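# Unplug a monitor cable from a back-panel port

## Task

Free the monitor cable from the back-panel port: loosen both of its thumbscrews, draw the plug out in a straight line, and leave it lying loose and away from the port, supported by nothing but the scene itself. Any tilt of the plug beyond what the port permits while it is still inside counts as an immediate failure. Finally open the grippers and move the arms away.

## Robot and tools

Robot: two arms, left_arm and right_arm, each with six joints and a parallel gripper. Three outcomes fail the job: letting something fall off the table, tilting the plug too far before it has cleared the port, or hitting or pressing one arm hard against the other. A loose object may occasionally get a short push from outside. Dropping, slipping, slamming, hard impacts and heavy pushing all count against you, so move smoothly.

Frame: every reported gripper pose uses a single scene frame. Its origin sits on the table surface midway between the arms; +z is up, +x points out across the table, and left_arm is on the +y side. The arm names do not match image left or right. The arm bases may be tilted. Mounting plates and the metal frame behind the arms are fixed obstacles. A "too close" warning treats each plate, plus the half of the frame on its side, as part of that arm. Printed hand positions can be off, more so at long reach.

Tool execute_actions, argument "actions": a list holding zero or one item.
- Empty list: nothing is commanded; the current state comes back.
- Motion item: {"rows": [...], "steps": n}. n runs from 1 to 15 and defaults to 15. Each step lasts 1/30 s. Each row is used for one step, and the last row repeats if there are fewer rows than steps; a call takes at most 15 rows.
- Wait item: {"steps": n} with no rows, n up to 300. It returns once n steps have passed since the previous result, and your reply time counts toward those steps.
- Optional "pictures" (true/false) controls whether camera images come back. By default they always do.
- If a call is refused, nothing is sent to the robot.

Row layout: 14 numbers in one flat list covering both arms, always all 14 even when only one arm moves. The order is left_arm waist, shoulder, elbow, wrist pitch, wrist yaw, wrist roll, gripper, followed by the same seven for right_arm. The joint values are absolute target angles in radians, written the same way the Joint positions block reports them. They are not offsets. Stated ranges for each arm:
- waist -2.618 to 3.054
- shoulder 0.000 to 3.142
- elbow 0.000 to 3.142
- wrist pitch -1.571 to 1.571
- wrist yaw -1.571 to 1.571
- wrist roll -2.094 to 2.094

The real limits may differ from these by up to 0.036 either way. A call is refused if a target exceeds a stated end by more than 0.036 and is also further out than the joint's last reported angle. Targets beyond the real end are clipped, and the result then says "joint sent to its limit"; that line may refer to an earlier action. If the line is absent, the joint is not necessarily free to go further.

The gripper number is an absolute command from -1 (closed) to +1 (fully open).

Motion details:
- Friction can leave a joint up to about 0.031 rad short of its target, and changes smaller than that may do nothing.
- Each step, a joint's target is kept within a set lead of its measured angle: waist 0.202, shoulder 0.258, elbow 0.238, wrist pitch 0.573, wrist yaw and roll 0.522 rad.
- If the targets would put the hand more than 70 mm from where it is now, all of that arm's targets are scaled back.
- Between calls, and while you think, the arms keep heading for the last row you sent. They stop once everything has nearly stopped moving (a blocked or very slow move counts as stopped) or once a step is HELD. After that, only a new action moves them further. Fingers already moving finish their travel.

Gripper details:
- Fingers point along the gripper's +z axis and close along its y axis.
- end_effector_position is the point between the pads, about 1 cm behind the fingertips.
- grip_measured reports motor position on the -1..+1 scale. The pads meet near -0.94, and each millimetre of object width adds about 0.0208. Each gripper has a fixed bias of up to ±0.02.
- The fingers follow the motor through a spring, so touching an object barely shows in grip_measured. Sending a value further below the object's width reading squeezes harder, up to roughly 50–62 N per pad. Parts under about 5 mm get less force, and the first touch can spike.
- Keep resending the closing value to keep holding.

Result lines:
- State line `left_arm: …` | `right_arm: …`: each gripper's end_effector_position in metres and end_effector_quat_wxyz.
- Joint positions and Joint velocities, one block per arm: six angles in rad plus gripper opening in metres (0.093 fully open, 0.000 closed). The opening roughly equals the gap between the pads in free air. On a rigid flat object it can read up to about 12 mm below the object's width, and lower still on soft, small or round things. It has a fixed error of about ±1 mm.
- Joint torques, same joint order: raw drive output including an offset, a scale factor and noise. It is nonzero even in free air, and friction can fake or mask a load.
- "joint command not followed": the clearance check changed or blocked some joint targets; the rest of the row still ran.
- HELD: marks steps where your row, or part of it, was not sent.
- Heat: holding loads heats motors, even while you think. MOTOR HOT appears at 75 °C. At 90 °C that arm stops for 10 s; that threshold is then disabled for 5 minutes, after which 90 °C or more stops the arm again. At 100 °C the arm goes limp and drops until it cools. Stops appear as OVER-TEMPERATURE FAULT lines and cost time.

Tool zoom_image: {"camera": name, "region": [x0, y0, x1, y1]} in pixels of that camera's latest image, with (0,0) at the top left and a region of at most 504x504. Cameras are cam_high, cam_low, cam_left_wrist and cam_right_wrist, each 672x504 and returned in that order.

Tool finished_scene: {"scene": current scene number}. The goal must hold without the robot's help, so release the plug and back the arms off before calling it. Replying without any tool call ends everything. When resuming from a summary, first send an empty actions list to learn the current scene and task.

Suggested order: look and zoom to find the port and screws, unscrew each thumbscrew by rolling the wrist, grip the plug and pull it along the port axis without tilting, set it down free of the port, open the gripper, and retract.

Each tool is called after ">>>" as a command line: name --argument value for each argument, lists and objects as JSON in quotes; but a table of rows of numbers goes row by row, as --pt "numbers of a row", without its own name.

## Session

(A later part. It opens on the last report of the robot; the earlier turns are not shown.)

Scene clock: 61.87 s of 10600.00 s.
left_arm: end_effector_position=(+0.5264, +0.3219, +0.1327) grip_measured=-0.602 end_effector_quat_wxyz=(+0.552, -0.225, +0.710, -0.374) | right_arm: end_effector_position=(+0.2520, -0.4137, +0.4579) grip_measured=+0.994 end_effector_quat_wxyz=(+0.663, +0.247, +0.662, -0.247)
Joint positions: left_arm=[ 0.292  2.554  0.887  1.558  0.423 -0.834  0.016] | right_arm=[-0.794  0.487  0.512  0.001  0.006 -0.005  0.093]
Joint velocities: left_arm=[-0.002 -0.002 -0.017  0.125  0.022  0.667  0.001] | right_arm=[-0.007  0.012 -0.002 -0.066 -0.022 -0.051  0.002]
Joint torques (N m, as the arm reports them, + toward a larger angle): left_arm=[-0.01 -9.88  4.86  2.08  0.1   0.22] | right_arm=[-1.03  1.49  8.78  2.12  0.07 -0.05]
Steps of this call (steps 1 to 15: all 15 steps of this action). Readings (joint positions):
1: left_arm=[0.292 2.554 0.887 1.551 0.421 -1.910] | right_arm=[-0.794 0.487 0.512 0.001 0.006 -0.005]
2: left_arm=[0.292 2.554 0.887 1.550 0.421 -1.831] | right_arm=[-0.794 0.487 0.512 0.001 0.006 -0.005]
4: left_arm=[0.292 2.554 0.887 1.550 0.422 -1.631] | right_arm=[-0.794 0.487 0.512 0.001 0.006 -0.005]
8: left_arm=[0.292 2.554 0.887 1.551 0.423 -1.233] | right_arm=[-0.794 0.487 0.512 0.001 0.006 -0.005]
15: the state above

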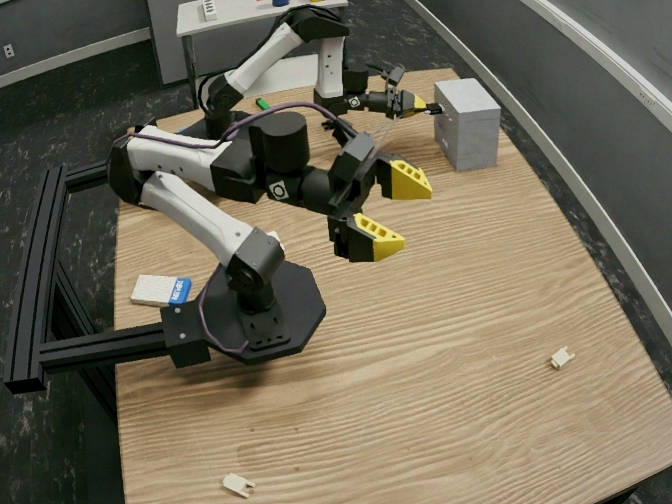

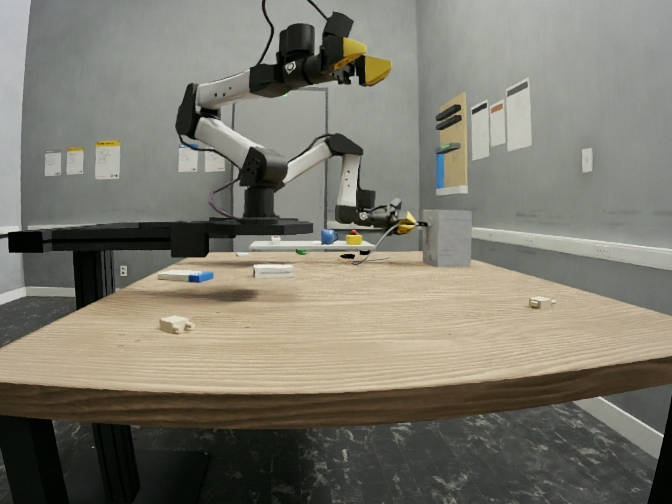

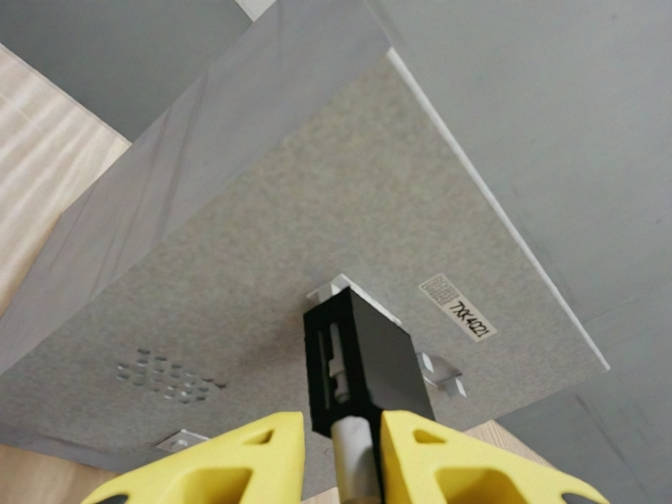

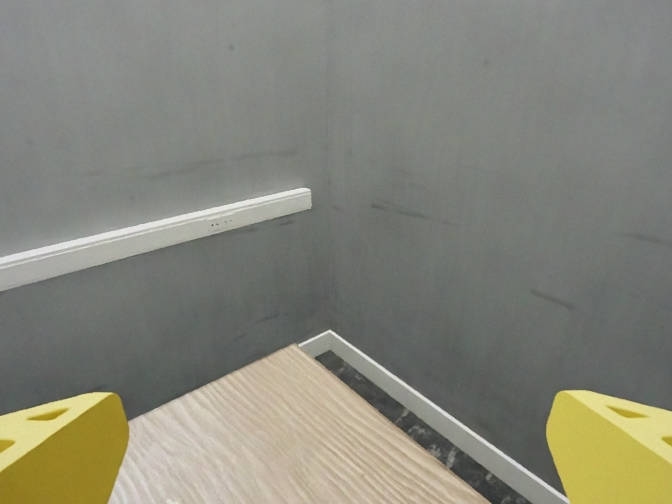

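Screw is backing out (12 strokes so far). Ten more, with elbow bias rearward.

>>> execute_actions --actions '[{"rows":[[0.29,2.55,0.88,1.555,0.43,-0.72,-0.88,-0.8,0.5,0.5,0,0,0,1],[0.29,2.55,0.88,1.555,0.43,-2.05,-0.88,-0.8,0.5,0.5,0,0,0,1]]}]' --pictures false

>>> execute_actions --actions '[{"rows":[[0.29,2.55,0.88,1.555,0.43,-2,-0.6,-0.8,0.5,0.5,0,0,0,1],[0.29,2.55,0.88,1.555,0.43,-0.58,-0.6,-0.8,0.5,0.5,0,0,0,1]]}]' --pictures false

>>> execute_actions --actions '[{"rows":[[0.29,2.55,0.88,1.555,0.43,-0.72,-0.88,-0.8,0.5,0.5,0,0,0,1],[0.29,2.55,0.88,1.555,0.43,-2.05,-0.88,-0.8,0.5,0.5,0,0,0,1]]}]' --pictures false

>>> execute_actions --actions '[{"rows":[[0.29,2.55,0.88,1.555,0.43,-2,-0.6,-0.8,0.5,0.5,0,0,0,1],[0.29,2.55,0.88,1.555,0.43,-0.58,-0.6,-0.8,0.5,0.5,0,0,0,1]]}]' --pictures false

>>> execute_actions --actions '[{"rows":[[0.29,2.55,0.88,1.555,0.43,-0.72,-0.88,-0.8,0.5,0.5,0,0,0,1],[0.29,2.55,0.88,1.555,0.43,-2.05,-0.88,-0.8,0.5,0.5,0,0,0,1]]}]' --pictures false

>>> execute_actions --actions '[{"rows":[[0.29,2.55,0.88,1.555,0.43,-2,-0.6,-0.8,0.5,0.5,0,0,0,1],[0.29,2.55,0.88,1.555,0.43,-0.58,-0.6,-0.8,0.5,0.5,0,0,0,1]]}]' --pictures false

>>> execute_actions --actions '[{"rows":[[0.29,2.55,0.88,1.555,0.43,-0.72,-0.88,-0.8,0.5,0.5,0,0,0,1],[0.29,2.55,0.88,1.555,0.43,-2.05,-0.88,-0.8,0.5,0.5,0,0,0,1]]}]' --pictures false

>>> execute_actions --actions '[{"rows":[[0.29,2.55,0.88,1.555,0.43,-2,-0.6,-0.8,0.5,0.5,0,0,0,1],[0.29,2.55,0.88,1.555,0.43,-0.58,-0.6,-0.8,0.5,0.5,0,0,0,1]]}]' --pictures false

>>> execute_actions --actions '[{"rows":[[0.29,2.55,0.88,1.555,0.43,-0.72,-0.88,-0.8,0.5,0.5,0,0,0,1],[0.29,2.55,0.88,1.555,0.43,-2.05,-0.88,-0.8,0.5,0.5,0,0,0,1]]}]' --pictures false

>>> execute_actions --actions '[{"rows":[[0.29,2.55,0.88,1.555,0.43,-2,-0.6,-0.8,0.5,0.5,0,0,0,1],[0.29,2.55,0.88,1.555,0.43,-0.58,-0.6,-0.8,0.5,0.5,0,0,0,1]]}]' --pictures false

>>> execute_actions --actions '[{"rows":[[0.29,2.55,0.88,1.555,0.43,-0.72,-0.88,-0.8,0.5,0.5,0,0,0,1],[0.29,2.55,0.88,1.555,0.43,-2.05,-0.88,-0.8,0.5,0.5,0,0,0,1]]}]' --pictures false

>>> execute_actions --actions '[{"rows":[[0.29,2.55,0.88,1.555,0.43,-2,-0.6,-0.8,0.5,0.5,0,0,0,1],[0.29,2.55,0.88,1.555,0.43,-0.58,-0.6,-0.8,0.5,0.5,0,0,0,1]]}]' --pictures false

>>> execute_actions --actions '[{"rows":[[0.29,2.55,0.88,1.555,0.43,-0.72,-0.88,-0.8,0.5,0.5,0,0,0,1],[0.29,2.55,0.88,1.555,0.43,-2.05,-0.88,-0.8,0.5,0.5,0,0,0,1]]}]' --pictures false

>>> execute_actions --actions '[{"rows":[[0.29,2.55,0.88,1.555,0.43,-2,-0.6,-0.8,0.5,0.5,0,0,0,1],[0.29,2.55,0.88,1.555,0.43,-0.58,-0.6,-0.8,0.5,0.5,0,0,0,1]]}]' --pictures false

>>> execute_actions --actions '[{"rows":[[0.29,2.55,0.88,1.555,0.43,-0.72,-0.88,-0.8,0.5,0.5,0,0,0,1],[0.29,2.55,0.88,1.555,0.43,-2.05,-0.88,-0.8,0.5,0.5,0,0,0,1]]}]' --pictures false

>>> execute_actions --actions '[{"rows":[[0.29,2.55,0.88,1.555,0.43,-2,-0.6,-0.8,0.5,0.5,0,0,0,1],[0.29,2.55,0.88,1.555,0.43,-0.58,-0.6,-0.8,0.5,0.5,0,0,0,1]]}]' --pictures false

>>> execute_actions --actions '[{"rows":[[0.29,2.55,0.88,1.555,0.43,-0.72,-0.88,-0.8,0.5,0.5,0,0,0,1],[0.29,2.55,0.88,1.555,0.43,-2.05,-0.88,-0.8,0.5,0.5,0,0,0,1]]}]' --pictures false

>>> execute_actions --actions '[{"rows":[[0.29,2.55,0.88,1.555,0.43,-2,-0.6,-0.8,0.5,0.5,0,0,0,1],[0.29,2.55,0.88,1.555,0.43,-0.58,-0.6,-0.8,0.5,0.5,0,0,0,1]]}]' --pictures false

>>> execute_actions --actions '[{"rows":[[0.29,2.55,0.88,1.555,0.43,-0.72,-0.88,-0.8,0.5,0.5,0,0,0,1],[0.29,2.55,0.88,1.555,0.43,-2.05,-0.88,-0.8,0.5,0.5,0,0,0,1]]}]' --pictures false

>>> execute_actions --actions '[{"rows":[[0.29,2.55,0.88,1.555,0.43,-2,-0.6,-0.8,0.5,0.5,0,0,0,1],[0.29,2.55,0.88,1.555,0.43,-0.72,-0.6,-0.8,0.5,0.5,0,0,0,1]]}]'

>>> zoom_image --camera "cam_left_wrist" --region '[220,264,460,504]'

Scene clock: 85.70 s of 10600.00 s.
left_arm: end_effector_position=(+0.5263, +0.3218, +0.1320) grip_measured=-0.870 end_effector_quat_wxyz=(-0.288, +0.553, -0.500, +0.601) | right_arm: end_effector_position=(+0.2520, -0.4137, +0.4579) grip_measured=+0.994 end_effector_quat_wxyz=(+0.663, +0.247, +0.662, -0.247)
Joint positions: left_arm=[ 0.292  2.553  0.887  1.554  0.423 -1.891  0.003] | right_arm=[-0.794  0.487  0.512  0.001  0.006 -0.005  0.093]
Joint velocities: left_arm=[-0.012 -0.007 -0.007 -0.037  0.081 -0.901 -0.001] | right_arm=[ 0.017 -0.027  0.002 -0.095  0.007  0.022 -0.001]
Joint torques (N m, as the arm reports them, + toward a larger angle): left_arm=[ -0.32 -10.61   2.67   2.29   0.04  -0.16] | right_arm=[-0.78  1.67  9.03  2.12  0.01 -0.03]
Steps of this call (steps 1 to 30: the robot went on to your last target; steps 31 to 90: nothing new was sent; then 20.33 s passed at rest; steps 91 to 105: all 15 steps of this action). Readings (joint positions):
91: left_arm=[0.292 2.554 0.887 1.569 0.427 -0.735] | right_arm=[-0.794 0.487 0.512 0.001 0.006 -0.005]
92: left_arm=[0.292 2.553 0.887 1.569 0.426 -0.818] | right_arm=[-0.794 0.487 0.512 0.001 0.006 -0.005]
94: left_arm=[0.292 2.553 0.887 1.567 0.423 -1.018] | right_arm=[-0.794 0.487 0.512 0.001 0.006 -0.005]
98: left_arm=[0.292 2.553 0.887 1.563 0.421 -1.411] | right_arm=[-0.794 0.487 0.512 0.001 0.006 -0.005]
105: the state above

Scene clock: 86.20 s of 10600.00 s.
left_arm: end_effector_position=(+0.5266, +0.3217, +0.1350) grip_measured=-0.602 end_effector_quat_wxyz=(+0.574, -0.187, +0.718, -0.347) | right_arm: end_effector_position=(+0.2520, -0.4137, +0.4579) grip_measured=+0.994 end_effector_quat_wxyz=(+0.663, +0.247, +0.662, -0.247)
Joint positions: left_arm=[ 0.292  2.553  0.887  1.567  0.424 -0.736  0.016] | right_arm=[-0.794  0.487  0.512  0.001  0.006 -0.005  0.093]
Joint velocities: left_arm=[ 0.002 -0.022 -0.002  0.168 -0.007  1.062 -0.001] | right_arm=[-0.022 -0.012  0.002  0.037  0.007  0.037  0.   ]
Joint torques (N m, as the arm reports them, + toward a larger angle): left_arm=[ -0.22 -10.74   2.78   1.87   0.04   0.2 ] | right_arm=[-0.98  1.64  9.    2.09  0.01  0.04]
Steps of this call (steps 1 to 15: all 15 steps of this action). Readings (joint positions):
1: left_arm=[0.292 2.553 0.887 1.551 0.422 -1.912] | right_arm=[-0.794 0.487 0.512 0.001 0.006 -0.005]
2: left_arm=[0.292 2.553 0.887 1.550 0.423 -1.833] | right_arm=[-0.794 0.487 0.512 0.001 0.006 -0.005]
4: left_arm=[0.292 2.553 0.887 1.550 0.423 -1.632] | right_arm=[-0.794 0.487 0.512 0.001 0.006 -0.005]
8: left_arm=[0.292 2.553 0.887 1.550 0.423 -1.234] | right_arm=[-0.794 0.487 0.512 0.001 0.006 -0.005]
15: the state above

Scene clock: 86.70 s of 10600.00 s.
left_arm: end_effector_position=(+0.5264, +0.3222, +0.1318) grip_measured=-0.870 end_effector_quat_wxyz=(-0.289, +0.553, -0.501, +0.600) | right_arm: end_effector_position=(+0.2520, -0.4137, +0.4579) grip_measured=+0.994 end_effector_quat_wxyz=(+0.663, +0.247, +0.662, -0.247)
Joint positions: left_arm=[ 0.292  2.553  0.887  1.553  0.421 -1.889  0.003] | right_arm=[-0.794  0.487  0.512  0.001  0.006 -0.005  0.093]
Joint velocities: left_arm=[-0.012  0.002 -0.002 -0.007 -0.022 -0.901 -0.001] | right_arm=[ 0.017 -0.002  0.002 -0.022  0.007 -0.037 -0.   ]
Joint torques (N m, as the arm reports them, + toward a larger angle): left_arm=[ -0.19 -10.59   2.88   2.29   0.04  -0.15] | right_arm=[-0.99  1.64  8.89  2.04  0.02 -0.02]
Steps of this call (steps 1 to 15: all 15 steps of this action). Readings (joint positions):
1: left_arm=[0.292 2.553 0.887 1.569 0.424 -0.729] | right_arm=[-0.794 0.487 0.512 0.001 0.006 -0.005]
2: left_arm=[0.292 2.553 0.887 1.569 0.424 -0.812] | right_arm=[-0.794 0.487 0.512 0.001 0.006 -0.005]
4: left_arm=[0.292 2.553 0.887 1.567 0.421 -1.012] | right_arm=[-0.794 0.487 0.512 0.001 0.006 -0.005]
8: left_arm=[0.292 2.553 0.887 1.563 0.419 -1.405] | right_arm=[-0.794 0.487 0.512 0.001 0.006 -0.005]
15: the state above

Scene clock: 87.20 s of 10600.00 s.
left_arm: end_effector_position=(+0.5266, +0.3218, +0.1350) grip_measured=-0.602 end_effector_quat_wxyz=(+0.574, -0.187, +0.718, -0.347) | right_arm: end_effector_position=(+0.2520, -0.4137, +0.4579) grip_measured=+0.994 end_effector_quat_wxyz=(+0.663, +0.247, +0.662, -0.247)
Joint positions: left_arm=[ 0.292  2.553  0.887  1.567  0.424 -0.735  0.016] | right_arm=[-0.794  0.487  0.512  0.001  0.006 -0.005  0.093]
Joint velocities: left_arm=[-0.002  0.007  0.002  0.154  0.037  0.93  -0.   ] | right_arm=[-0.012 -0.027 -0.007 -0.051 -0.007  0.066  0.001]
Joint torques (N m, as the arm reports them, + toward a larger angle): left_arm=[ -0.33 -10.67   2.5    1.84   0.06   0.15] | right_arm=[-0.8   1.81  8.88  2.14  0.07  0.01]
Steps of this call (steps 1 to 15: all 15 steps of this action). Readings (joint positions):
1: left_arm=[0.292 2.553 0.887 1.550 0.421 -1.910] | right_arm=[-0.794 0.487 0.512 0.001 0.006 -0.005]
2: left_arm=[0.292 2.553 0.887 1.549 0.421 -1.831] | right_arm=[-0.794 0.487 0.512 0.001 0.006 -0.005]
4: left_arm=[0.292 2.553 0.887 1.550 0.422 -1.631] | right_arm=[-0.794 0.487 0.512 0.001 0.006 -0.005]
8: left_arm=[0.292 2.553 0.887 1.550 0.422 -1.233] | right_arm=[-0.794 0.487 0.512 0.001 0.006 -0.005]
15: the state above

Scene clock: 87.70 s of 10600.00 s.
left_arm: end_effector_position=(+0.5264, +0.3222, +0.1317) grip_measured=-0.870 end_effector_quat_wxyz=(-0.289, +0.553, -0.501, +0.600) | right_arm: end_effector_position=(+0.2520, -0.4137, +0.4579) grip_measured=+0.994 end_effector_quat_wxyz=(+0.663, +0.247, +0.662, -0.247)
Joint positions: left_arm=[ 0.292  2.553  0.887  1.553  0.42  -1.888  0.003] | right_arm=[-0.794  0.487  0.512  0.001  0.006 -0.005  0.093]
Joint velocities: left_arm=[-0.007  0.012 -0.017 -0.095  0.051 -0.945  0.   ] | right_arm=[ 0.007 -0.017  0.002 -0.037 -0.007  0.081 -0.001]
Joint torques (N m, as the arm reports them, + toward a larger angle): left_arm=[ -0.16 -10.64   2.7    2.28   0.04  -0.16] | right_arm=[-0.87  1.86  8.95  2.08  0.1  -0.03]
Steps of this call (steps 1 to 15: all 15 steps of this action). Readings (joint positions):
1: left_arm=[0.292 2.553 0.887 1.569 0.424 -0.729] | right_arm=[-0.794 0.487 0.512 0.001 0.006 -0.005]
2: left_arm=[0.292 2.553 0.887 1.569 0.424 -0.811] | right_arm=[-0.794 0.487 0.512 0.001 0.006 -0.005]
4: left_arm=[0.292 2.553 0.887 1.567 0.421 -1.011] | right_arm=[-0.794 0.487 0.512 0.001 0.006 -0.005]
8: left_arm=[0.292 2.553 0.887 1.563 0.419 -1.405] | right_arm=[-0.794 0.487 0.512 0.001 0.006 -0.005]
15: the state above

Scene clock: 88.20 s of 10600.00 s.
left_arm: end_effector_position=(+0.5266, +0.3218, +0.1350) grip_measured=-0.602 end_effector_quat_wxyz=(+0.574, -0.187, +0.718, -0.347) | right_arm: end_effector_position=(+0.2520, -0.4137, +0.4579) grip_measured=+0.994 end_effector_quat_wxyz=(+0.663, +0.247, +0.662, -0.247)
Joint positions: left_arm=[ 0.292  2.553  0.887  1.567  0.424 -0.735  0.016] | right_arm=[-0.794  0.487  0.512  0.001  0.006 -0.005  0.093]
Joint velocities: left_arm=[-0.007 -0.017  0.022  0.066 -0.022  1.004  0.001] | right_arm=[-0.007  0.002 -0.002 -0.066  0.007  0.022  0.   ]
Joint torques (N m, as the arm reports them, + toward a larger angle): left_arm=[ -0.17 -10.51   2.72   1.88   0.05   0.2 ] | right_arm=[-0.86  1.78  8.75  2.12  0.07  0.01]
Steps of this call (steps 1 to 15: all 15 steps of this action). Readings (joint positions):
1: left_arm=[0.292 2.553 0.887 1.550 0.420 -1.909] | right_arm=[-0.794 0.487 0.512 0.001 0.006 -0.005]
2: left_arm=[0.292 2.553 0.887 1.549 0.420 -1.830] | right_arm=[-0.794 0.487 0.512 0.001 0.006 -0.005]
4: left_arm=[0.292 2.553 0.887 1.550 0.421 -1.630] | right_arm=[-0.794 0.487 0.512 0.001 0.006 -0.005]
8: left_arm=[0.292 2.553 0.887 1.550 0.422 -1.232] | right_arm=[-0.794 0.487 0.512 0.001 0.006 -0.005]
15: the state above

Scene clock: 88.70 s of 10600.00 s.
left_arm: end_effector_position=(+0.5264, +0.3222, +0.1317) grip_measured=-0.870 end_effector_quat_wxyz=(-0.289, +0.553, -0.501, +0.600) | right_arm: end_effector_position=(+0.2520, -0.4137, +0.4579) grip_measured=+0.994 end_effector_quat_wxyz=(+0.663, +0.247, +0.662, -0.247)
Joint positions: left_arm=[ 0.292  2.553  0.887  1.553  0.421 -1.888  0.003] | right_arm=[-0.794  0.487  0.512  0.001  0.006 -0.005  0.093]
Joint velocities: left_arm=[ 0.007 -0.002 -0.012 -0.007 -0.007 -0.945  0.   ] | right_arm=[ 0.007  0.007 -0.017  0.007 -0.037  0.037 -0.   ]
Joint torques (N m, as the arm reports them, + toward a larger angle): left_arm=[ -0.13 -10.65   2.47   2.24   0.1   -0.1 ] | right_arm=[-0.89  1.76  9.06  2.1   0.12 -0.02]
Steps of this call (steps 1 to 15: all 15 steps of this action). Readings (joint positions):
1: left_arm=[0.292 2.553 0.887 1.569 0.424 -0.729] | right_arm=[-0.794 0.487 0.512 0.001 0.006 -0.005]
2: left_arm=[0.292 2.553 0.887 1.569 0.424 -0.811] | right_arm=[-0.794 0.487 0.512 0.001 0.006 -0.005]
4: left_arm=[0.292 2.553 0.887 1.568 0.421 -1.011] | right_arm=[-0.794 0.487 0.512 0.001 0.006 -0.005]
8: left_arm=[0.292 2.553 0.887 1.563 0.419 -1.405] | right_arm=[-0.794 0.487 0.512 0.001 0.006 -0.005]
15: the state above

Scene clock: 89.20 s of 10600.00 s.
left_arm: end_effector_position=(+0.5266, +0.3218, +0.1350) grip_measured=-0.602 end_effector_quat_wxyz=(+0.574, -0.187, +0.718, -0.347) | right_arm: end_effector_position=(+0.2520, -0.4137, +0.4579) grip_measured=+0.994 end_effector_quat_wxyz=(+0.663, +0.247, +0.662, -0.247)
Joint positions: left_arm=[ 0.292  2.553  0.887  1.567  0.424 -0.735  0.016] | right_arm=[-0.794  0.487  0.512  0.001  0.006 -0.005  0.093]
Joint velocities: left_arm=[ 0.002 -0.012  0.002  0.139  0.007  0.916 -0.001] | right_arm=[-0.002  0.017 -0.002 -0.007 -0.022  0.007 -0.   ]
Joint torques (N m, as the arm reports them, + toward a larger angle): left_arm=[ -0.18 -10.74   2.6    1.86   0.06   0.19] | right_arm=[-0.79  1.67  9.02  2.08  0.06  0.01]
Steps of this call (steps 1 to 15: all 15 steps of this action). Readings (joint positions):
1: left_arm=[0.292 2.553 0.887 1.550 0.420 -1.909] | right_arm=[-0.794 0.487 0.512 0.001 0.006 -0.005]
2: left_arm=[0.292 2.553 0.887 1.549 0.421 -1.830] | right_arm=[-0.794 0.487 0.512 0.001 0.006 -0.005]
4: left_arm=[0.292 2.553 0.887 1.550 0.421 -1.630] | right_arm=[-0.794 0.487 0.512 0.001 0.006 -0.005]
8: left_arm=[0.292 2.553 0.887 1.550 0.422 -1.232] | right_arm=[-0.794 0.487 0.512 0.001 0.006 -0.005]
15: the state above

Scene clock: 89.70 s of 10600.00 s.
left_arm: end_effector_position=(+0.5264, +0.3222, +0.1317) grip_measured=-0.870 end_effector_quat_wxyz=(-0.289, +0.553, -0.501, +0.600) | right_arm: end_effector_position=(+0.2520, -0.4137, +0.4579) grip_measured=+0.994 end_effector_quat_wxyz=(+0.663, +0.247, +0.662, -0.247)
Joint positions: left_arm=[ 0.292  2.553  0.887  1.553  0.421 -1.888  0.003] | right_arm=[-0.794  0.487  0.512  0.001  0.006 -0.005  0.093]
Joint velocities: left_arm=[-0.027 -0.007  0.007 -0.007 -0.007 -1.018  0.   ] | right_arm=[ 0.002  0.012 -0.007 -0.051 -0.022 -0.066  0.   ]
Joint torques (N m, as the arm reports them, + toward a larger angle): left_arm=[ -0.25 -10.66   2.75   2.32   0.06  -0.19] | right_arm=[-1.1   1.6   8.78  2.1   0.05  0.03]
Steps of this call (steps 1 to 15: all 15 steps of this action). Readings (joint positions):
1: left_arm=[0.292 2.553 0.887 1.569 0.424 -0.729] | right_arm=[-0.794 0.487 0.512 0.001 0.006 -0.005]
2: left_arm=[0.292 2.553 0.887 1.569 0.424 -0.811] | right_arm=[-0.794 0.487 0.512 0.001 0.006 -0.005]
4: left_arm=[0.292 2.553 0.887 1.568 0.421 -1.011] | right_arm=[-0.794 0.487 0.512 0.001 0.006 -0.005]
8: left_arm=[0.292 2.553 0.887 1.563 0.419 -1.405] | right_arm=[-0.794 0.487 0.512 0.001 0.006 -0.005]
15: the state above

Scene clock: 90.20 s of 10600.00 s.
left_arm: end_effector_position=(+0.5266, +0.3218, +0.1350) grip_measured=-0.602 end_effector_quat_wxyz=(+0.574, -0.187, +0.718, -0.347) | right_arm: end_effector_position=(+0.2520, -0.4137, +0.4579) grip_measured=+0.994 end_effector_quat_wxyz=(+0.663, +0.247, +0.662, -0.247)
Joint positions: left_arm=[ 0.292  2.553  0.887  1.567  0.424 -0.735  0.016] | right_arm=[-0.794  0.487  0.512  0.001  0.006 -0.005  0.093]
Joint velocities: left_arm=[-0.002  0.002  0.017  0.139 -0.037  1.018 -0.001] | right_arm=[ 0.007 -0.012 -0.027 -0.007  0.022 -0.007 -0.002]
Joint torques (N m, as the arm reports them, + toward a larger angle): left_arm=[ -0.22 -10.66   2.78   1.85   0.05   0.13] | right_arm=[-0.85  1.87  9.22  2.17  0.06  0.  ]
Steps of this call (steps 1 to 15: all 15 steps of this action). Readings (joint positions):
1: left_arm=[0.292 2.553 0.887 1.550 0.421 -1.909] | right_arm=[-0.794 0.487 0.512 0.001 0.006 -0.005]
2: left_arm=[0.292 2.553 0.887 1.549 0.421 -1.830] | right_arm=[-0.794 0.487 0.512 0.001 0.006 -0.005]
4: left_arm=[0.292 2.553 0.887 1.550 0.422 -1.630] | right_arm=[-0.794 0.487 0.512 0.001 0.006 -0.005]
8: left_arm=[0.292 2.553 0.887 1.550 0.422 -1.232] | right_arm=[-0.794 0.487 0.512 0.001 0.006 -0.005]
15: the state above

Scene clock: 90.70 s of 10600.00 s.
left_arm: end_effector_position=(+0.5264, +0.3222, +0.1316) grip_measured=-0.870 end_effector_quat_wxyz=(-0.289, +0.554, -0.501, +0.600) | right_arm: end_effector_position=(+0.2520, -0.4137, +0.4579) grip_measured=+0.994 end_effector_quat_wxyz=(+0.663, +0.247, +0.662, -0.247)
Joint positions: left_arm=[ 0.292  2.553  0.887  1.553  0.42  -1.888  0.003] | right_arm=[-0.794  0.487  0.512  0.001  0.006 -0.005  0.093]
Joint velocities: left_arm=[-0.017 -0.007 -0.007 -0.007  0.051 -0.989 -0.   ] | right_arm=[ 0.017  0.002  0.002  0.037 -0.022 -0.007 -0.   ]
Joint torques (N m, as the arm reports them, + toward a larger angle): left_arm=[ -0.17 -10.63   2.82   2.32   0.1   -0.18] | right_arm=[-0.99  1.71  8.9   2.05  0.05 -0.03]
Steps of this call (steps 1 to 15: all 15 steps of this action). Readings (joint positions):
1: left_arm=[0.292 2.553 0.887 1.569 0.424 -0.728] | right_arm=[-0.794 0.487 0.512 0.001 0.006 -0.005]
2: left_arm=[0.292 2.553 0.887 1.569 0.424 -0.811] | right_arm=[-0.794 0.487 0.512 0.001 0.006 -0.005]
4: left_arm=[0.292 2.553 0.887 1.567 0.421 -1.011] | right_arm=[-0.794 0.487 0.512 0.001 0.006 -0.005]
8: left_arm=[0.292 2.553 0.887 1.562 0.419 -1.405] | right_arm=[-0.794 0.487 0.512 0.001 0.006 -0.005]
15: the state above

Scene clock: 91.20 s of 10600.00 s.
left_arm: end_effector_position=(+0.5266, +0.3218, +0.1350) grip_measured=-0.602 end_effector_quat_wxyz=(+0.574, -0.187, +0.718, -0.347) | right_arm: end_effector_position=(+0.2520, -0.4137, +0.4579) grip_measured=+0.994 end_effector_quat_wxyz=(+0.663, +0.247, +0.662, -0.247)
Joint positions: left_arm=[ 0.292  2.553  0.887  1.567  0.424 -0.735  0.016] | right_arm=[-0.794  0.487  0.512  0.001  0.006 -0.005  0.093]
Joint velocities: left_arm=[ 0.012 -0.007 -0.002  0.11  -0.007  0.93  -0.   ] | right_arm=[-0.007 -0.007 -0.002  0.051 -0.007  0.022  0.   ]
Joint torques (N m, as the arm reports them, + toward a larger angle): left_arm=[ -0.16 -10.61   2.73   1.86   0.08   0.2 ] | right_arm=[-0.99  1.71  8.98  2.15  0.11 -0.06]
Steps of this call (steps 1 to 15: all 15 steps of this action). Readings (joint positions):
1: left_arm=[0.292 2.553 0.887 1.550 0.420 -1.909] | right_arm=[-0.794 0.487 0.512 0.001 0.006 -0.005]
2: left_arm=[0.292 2.553 0.887 1.548 0.420 -1.830] | right_arm=[-0.794 0.487 0.512 0.001 0.006 -0.005]
4: left_arm=[0.292 2.553 0.887 1.550 0.421 -1.630] | right_arm=[-0.794 0.487 0.512 0.001 0.006 -0.005]
8: left_arm=[0.292 2.553 0.887 1.550 0.422 -1.232] | right_arm=[-0.794 0.487 0.512 0.001 0.006 -0.005]
15: the state above

Scene clock: 91.70 s of 10600.00 s.
left_arm: end_effector_position=(+0.5264, +0.3222, +0.1315) grip_measured=-0.870 end_effector_quat_wxyz=(-0.288, +0.554, -0.501, +0.599) | right_arm: end_effector_position=(+0.2520, -0.4137, +0.4579) grip_measured=+0.994 end_effector_quat_wxyz=(+0.663, +0.247, +0.662, -0.247)
Joint positions: left_arm=[ 0.292  2.552  0.887  1.55   0.42  -1.888  0.003] | right_arm=[-0.794  0.487  0.512  0.001  0.006 -0.005  0.093]
Joint velocities: left_arm=[-0.012  0.012  0.002  0.022  0.037 -0.945 -0.001] | right_arm=[ 0.002 -0.007  0.002 -0.051  0.022  0.007 -0.001]
Joint torques (N m, as the arm reports them, + toward a larger angle): left_arm=[ -0.12 -10.62   2.8    2.36   0.12  -0.16] | right_arm=[-0.86  1.92  8.89  2.07  0.07  0.02]
Steps of this call (steps 1 to 15: all 15 steps of this action). Readings (joint positions):
1: left_arm=[0.292 2.553 0.887 1.569 0.424 -0.728] | right_arm=[-0.794 0.487 0.512 0.001 0.006 -0.005]
2: left_arm=[0.292 2.552 0.887 1.569 0.423 -0.811] | right_arm=[-0.794 0.487 0.512 0.001 0.006 -0.005]
4: left_arm=[0.292 2.552 0.887 1.567 0.421 -1.011] | right_arm=[-0.794 0.487 0.512 0.001 0.006 -0.005]
8: left_arm=[0.292 2.552 0.887 1.561 0.420 -1.405] | right_arm=[-0.794 0.487 0.512 0.001 0.006 -0.005]
15: the state above

Scene clock: 92.20 s of 10600.00 s.
left_arm: end_effector_position=(+0.5267, +0.3218, +0.1351) grip_measured=-0.602 end_effector_quat_wxyz=(+0.574, -0.187, +0.718, -0.347) | right_arm: end_effector_position=(+0.2520, -0.4137, +0.4579) grip_measured=+0.994 end_effector_quat_wxyz=(+0.663, +0.247, +0.662, -0.247)
Joint positions: left_arm=[ 0.292  2.552  0.887  1.566  0.424 -0.735  0.016] | right_arm=[-0.794  0.487  0.512  0.001  0.006 -0.005  0.093]
Joint velocities: left_arm=[-0.002  0.017 -0.017  0.168 -0.081  1.004 -0.001] | right_arm=[-0.007 -0.012 -0.002  0.066 -0.022 -0.007  0.   ]
Joint torques (N m, as the arm reports them, + toward a larger angle): left_arm=[ -0.33 -10.57   2.71   1.88   0.06   0.17] | right_arm=[-0.91  1.89  8.82  2.13  0.02 -0.02]
Steps of this call (steps 1 to 15: all 15 steps of this action). Readings (joint positions):
1: left_arm=[0.292 2.552 0.887 1.548 0.420 -1.909] | right_arm=[-0.794 0.487 0.512 0.001 0.006 -0.005]
2: left_arm=[0.292 2.552 0.887 1.546 0.420 -1.830] | right_arm=[-0.794 0.487 0.512 0.001 0.006 -0.005]
4: left_arm=[0.292 2.552 0.887 1.548 0.421 -1.630] | right_arm=[-0.794 0.487 0.512 0.001 0.006 -0.005]
8: left_arm=[0.292 2.552 0.887 1.548 0.422 -1.231] | right_arm=[-0.794 0.487 0.512 0.001 0.006 -0.005]
15: the state above

Scene clock: 92.70 s of 10600.00 s.
left_arm: end_effector_position=(+0.5264, +0.3223, +0.1314) grip_measured=-0.870 end_effector_quat_wxyz=(-0.289, +0.554, -0.501, +0.599) | right_arm: end_effector_position=(+0.2520, -0.4137, +0.4579) grip_measured=+0.994 end_effector_quat_wxyz=(+0.663, +0.247, +0.662, -0.247)
Joint positions: left_arm=[ 0.292  2.552  0.887  1.55   0.42  -1.887  0.003] | right_arm=[-0.794  0.487  0.512  0.001  0.006 -0.005  0.093]
Joint velocities: left_arm=[ 0.007 -0.002 -0.017  0.007 -0.037 -1.004  0.001] | right_arm=[ 0.017  0.002 -0.002  0.037  0.037 -0.022  0.   ]
Joint torques (N m, as the arm reports them, + toward a larger angle): left_arm=[ -0.17 -10.61   2.72   2.33   0.15  -0.17] | right_arm=[-1.04  1.9   8.72  2.14  0.03  0.  ]
Steps of this call (steps 1 to 15: all 15 steps of this action). Readings (joint positions):
1: left_arm=[0.292 2.552 0.887 1.568 0.424 -0.728] | right_arm=[-0.794 0.487 0.512 0.001 0.006 -0.005]
2: left_arm=[0.292 2.552 0.887 1.569 0.423 -0.811] | right_arm=[-0.794 0.487 0.512 0.001 0.006 -0.005]
4: left_arm=[0.292 2.552 0.887 1.567 0.421 -1.011] | right_arm=[-0.794 0.487 0.512 0.001 0.006 -0.005]
8: left_arm=[0.292 2.552 0.887 1.561 0.420 -1.405] | right_arm=[-0.794 0.487 0.512 0.001 0.006 -0.005]
15: the state above

Scene clock: 93.20 s of 10600.00 s.
left_arm: end_effector_position=(+0.5267, +0.3218, +0.1351) grip_measured=-0.602 end_effector_quat_wxyz=(+0.574, -0.187, +0.718, -0.347) | right_arm: end_effector_position=(+0.2520, -0.4137, +0.4579) grip_measured=+0.994 end_effector_quat_wxyz=(+0.663, +0.247, +0.662, -0.247)
Joint positions: left_arm=[ 0.292  2.552  0.887  1.566  0.424 -0.735  0.016] | right_arm=[-0.794  0.487  0.512  0.001  0.006 -0.005  0.093]
Joint velocities: left_arm=[-0.012 -0.002 -0.007  0.11   0.007  1.048 -0.   ] | right_arm=[ 0.012 -0.007 -0.017 -0.037  0.007  0.007 -0.001]
Joint torques (N m, as the arm reports them, + toward a larger angle): left_arm=[ -0.08 -10.64   2.83   1.85   0.05   0.17] | right_arm=[-0.79  1.8   8.93  2.18  0.09  0.03]
Steps of this call (steps 1 to 15: all 15 steps of this action). Readings (joint positions):
1: left_arm=[0.292 2.552 0.887 1.548 0.420 -1.908] | right_arm=[-0.794 0.487 0.512 0.001 0.006 -0.005]
2: left_arm=[0.292 2.552 0.887 1.546 0.420 -1.830] | right_arm=[-0.794 0.487 0.512 0.001 0.006 -0.005]
4: left_arm=[0.292 2.552 0.887 1.548 0.421 -1.629] | right_arm=[-0.794 0.487 0.512 0.001 0.006 -0.005]
8: left_arm=[0.292 2.552 0.887 1.548 0.422 -1.231] | right_arm=[-0.794 0.487 0.512 0.001 0.006 -0.005]
15: the state above

Scene clock: 93.70 s of 10600.00 s.
left_arm: end_effector_position=(+0.5264, +0.3223, +0.1314) grip_measured=-0.870 end_effector_quat_wxyz=(-0.288, +0.554, -0.501, +0.599) | right_arm: end_effector_position=(+0.2520, -0.4137, +0.4579) grip_measured=+0.994 end_effector_quat_wxyz=(+0.663, +0.247, +0.662, -0.247)
Joint positions: left_arm=[ 0.292  2.552  0.887  1.55   0.42  -1.888  0.003] | right_arm=[-0.794  0.487  0.512  0.001  0.006 -0.005  0.093]
Joint velocities: left_arm=[ 0.002  0.002  0.002 -0.066  0.022 -0.93   0.001] | right_arm=[-0.002  0.002 -0.002 -0.007  0.007 -0.007 -0.001]
Joint torques (N m, as the arm reports them, + toward a larger angle): left_arm=[ -0.28 -10.54   2.61   2.34   0.13  -0.13] | right_arm=[-1.07  1.65  8.88  2.12  0.03 -0.02]
Steps of this call (steps 1 to 15: all 15 steps of this action). Readings (joint positions):
1: left_arm=[0.292 2.552 0.887 1.568 0.424 -0.728] | right_arm=[-0.794 0.487 0.512 0.001 0.006 -0.005]
2: left_arm=[0.292 2.552 0.887 1.569 0.423 -0.811] | right_arm=[-0.794 0.487 0.512 0.001 0.006 -0.005]
4: left_arm=[0.292 2.552 0.887 1.567 0.421 -1.011] | right_arm=[-0.794 0.487 0.512 0.001 0.006 -0.005]
8: left_arm=[0.292 2.552 0.887 1.561 0.420 -1.405] | right_arm=[-0.794 0.487 0.512 0.001 0.006 -0.005]
15: the state above

Scene clock: 94.20 s of 10600.00 s.
left_arm: end_effector_position=(+0.5267, +0.3218, +0.1351) grip_measured=-0.602 end_effector_quat_wxyz=(+0.574, -0.187, +0.718, -0.347) | right_arm: end_effector_position=(+0.2520, -0.4137, +0.4579) grip_measured=+0.994 end_effector_quat_wxyz=(+0.663, +0.247, +0.662, -0.247)
Joint positions: left_arm=[ 0.292  2.552  0.887  1.566  0.424 -0.735  0.016] | right_arm=[-0.794  0.487  0.512  0.001  0.006 -0.005  0.093]
Joint velocities: left_arm=[-0.002  0.012 -0.007  0.139 -0.081  0.93   0.   ] | right_arm=[ 0.002 -0.012  0.012  0.081 -0.022 -0.037  0.   ]
Joint torques (N m, as the arm reports them, + toward a larger angle): left_arm=[ -0.31 -10.56   2.9    1.89   0.09   0.16] | right_arm=[-0.85  1.83  9.16  2.14  0.08 -0.03]
Steps of this call (steps 1 to 15: all 15 steps of this action). Readings (joint positions):
1: left_arm=[0.292 2.552 0.887 1.548 0.420 -1.909] | right_arm=[-0.794 0.487 0.512 0.001 0.006 -0.005]
2: left_arm=[0.292 2.552 0.887 1.546 0.420 -1.830] | right_arm=[-0.794 0.487 0.512 0.001 0.006 -0.005]
4: left_arm=[0.292 2.552 0.887 1.548 0.421 -1.630] | right_arm=[-0.794 0.487 0.512 0.001 0.006 -0.005]
8: left_arm=[0.292 2.552 0.887 1.549 0.422 -1.231] | right_arm=[-0.794 0.487 0.512 0.001 0.006 -0.005]
15: the state above

Scene clock: 94.70 s of 10600.00 s.
left_arm: end_effector_position=(+0.5264, +0.3223, +0.1314) grip_measured=-0.870 end_effector_quat_wxyz=(-0.289, +0.554, -0.501, +0.599) | right_arm: end_effector_position=(+0.2520, -0.4137, +0.4579) grip_measured=+0.994 end_effector_quat_wxyz=(+0.663, +0.247, +0.662, -0.247)
Joint positions: left_arm=[ 0.292  2.552  0.887  1.55   0.419 -1.888  0.003] | right_arm=[-0.794  0.487  0.512  0.001  0.006 -0.005  0.093]
Joint velocities: left_arm=[ 0.002  0.002 -0.002 -0.007 -0.007 -0.945  0.001] | right_arm=[-0.002 -0.007 -0.017 -0.037 -0.022 -0.066  0.001]
Joint torques (N m, as the arm reports them, + toward a larger angle): left_arm=[ -0.31 -10.63   2.77   2.33   0.12  -0.18] | right_arm=[-0.99  1.7   8.93  2.11  0.    0.01]
Steps of this call (steps 1 to 15: all 15 steps of this action). Readings (joint positions):
1: left_arm=[0.292 2.552 0.887 1.568 0.424 -0.728] | right_arm=[-0.794 0.487 0.512 0.001 0.006 -0.005]
2: left_arm=[0.292 2.552 0.887 1.569 0.423 -0.811] | right_arm=[-0.794 0.487 0.512 0.001 0.006 -0.005]
4: left_arm=[0.292 2.552 0.887 1.567 0.421 -1.011] | right_arm=[-0.794 0.487 0.512 0.001 0.006 -0.005]
8: left_arm=[0.292 2.552 0.887 1.561 0.419 -1.405] | right_arm=[-0.794 0.487 0.512 0.001 0.006 -0.005]
15: the state above

Scene clock: 95.20 s of 10600.00 s.
left_arm: end_effector_position=(+0.5265, +0.3219, +0.1328) grip_measured=-0.602 end_effector_quat_wxyz=(+0.552, -0.225, +0.710, -0.374) | right_arm: end_effector_position=(+0.2520, -0.4137, +0.4579) grip_measured=+0.994 end_effector_quat_wxyz=(+0.663, +0.247, +0.662, -0.247)
Joint positions: left_arm=[ 0.292  2.552  0.887  1.556  0.423 -0.833  0.016] | right_arm=[-0.794  0.487  0.512  0.001  0.006 -0.005  0.093]
Joint velocities: left_arm=[-0.007  0.022 -0.007  0.11   0.022  0.755 -0.   ] | right_arm=[-0.007  0.012 -0.007 -0.051  0.007 -0.095 -0.   ]
Joint torques (N m, as the arm reports them, + toward a larger angle): left_arm=[ -0.15 -10.53   2.68   2.07   0.11   0.18] | right_arm=[-0.81  1.85  8.92  2.11  0.09  0.  ]
Steps of this call (steps 1 to 15: all 15 steps of this action). Readings (joint positions):
1: left_arm=[0.292 2.552 0.887 1.548 0.419 -1.909] | right_arm=[-0.794 0.487 0.512 0.001 0.006 -0.005]
2: left_arm=[0.292 2.552 0.887 1.546 0.420 -1.830] | right_arm=[-0.794 0.487 0.512 0.001 0.006 -0.005]
4: left_arm=[0.292 2.552 0.887 1.548 0.421 -1.630] | right_arm=[-0.794 0.487 0.512 0.001 0.006 -0.005]
8: left_arm=[0.292 2.552 0.887 1.549 0.422 -1.231] | right_arm=[-0.794 0.487 0.512 0.001 0.006 -0.005]
15: the state above

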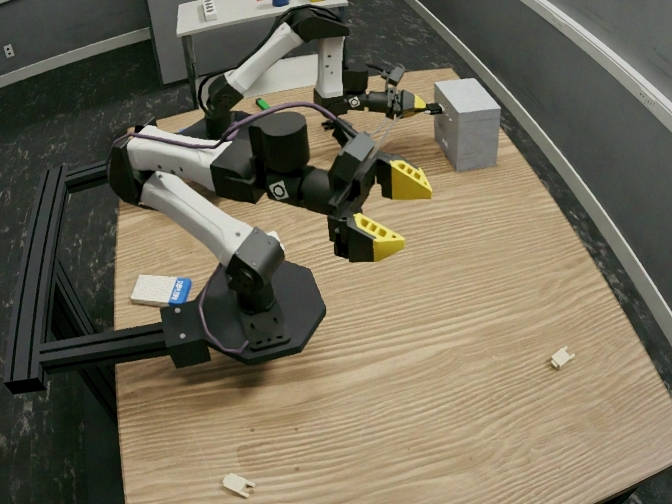

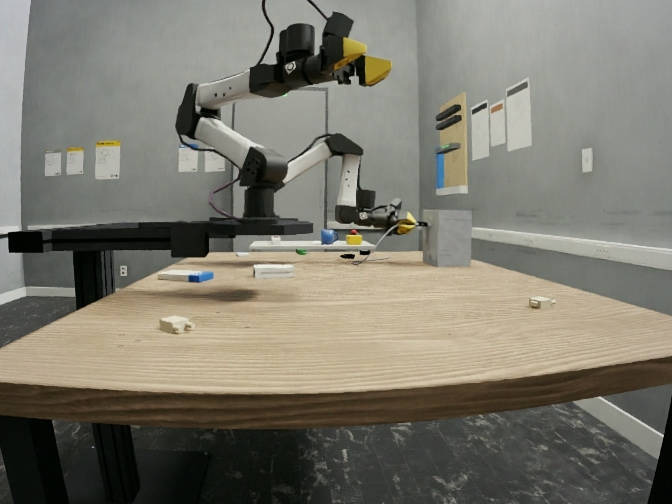

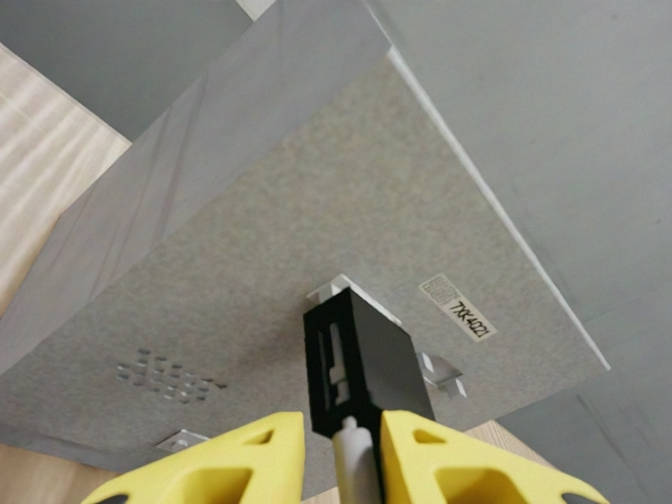

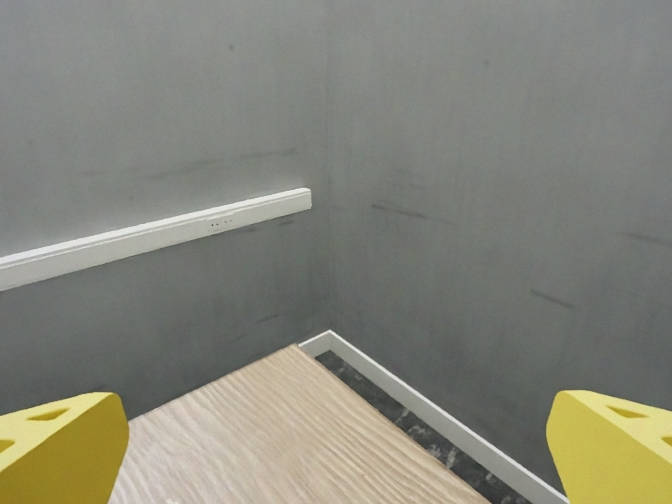

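Region (220, 264, 460, 504) of cam_left_wrist's 672x504 image, scaled by 2.100, with more detail than that image has.

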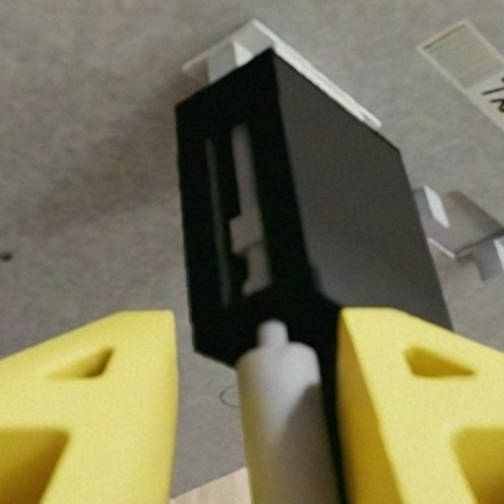

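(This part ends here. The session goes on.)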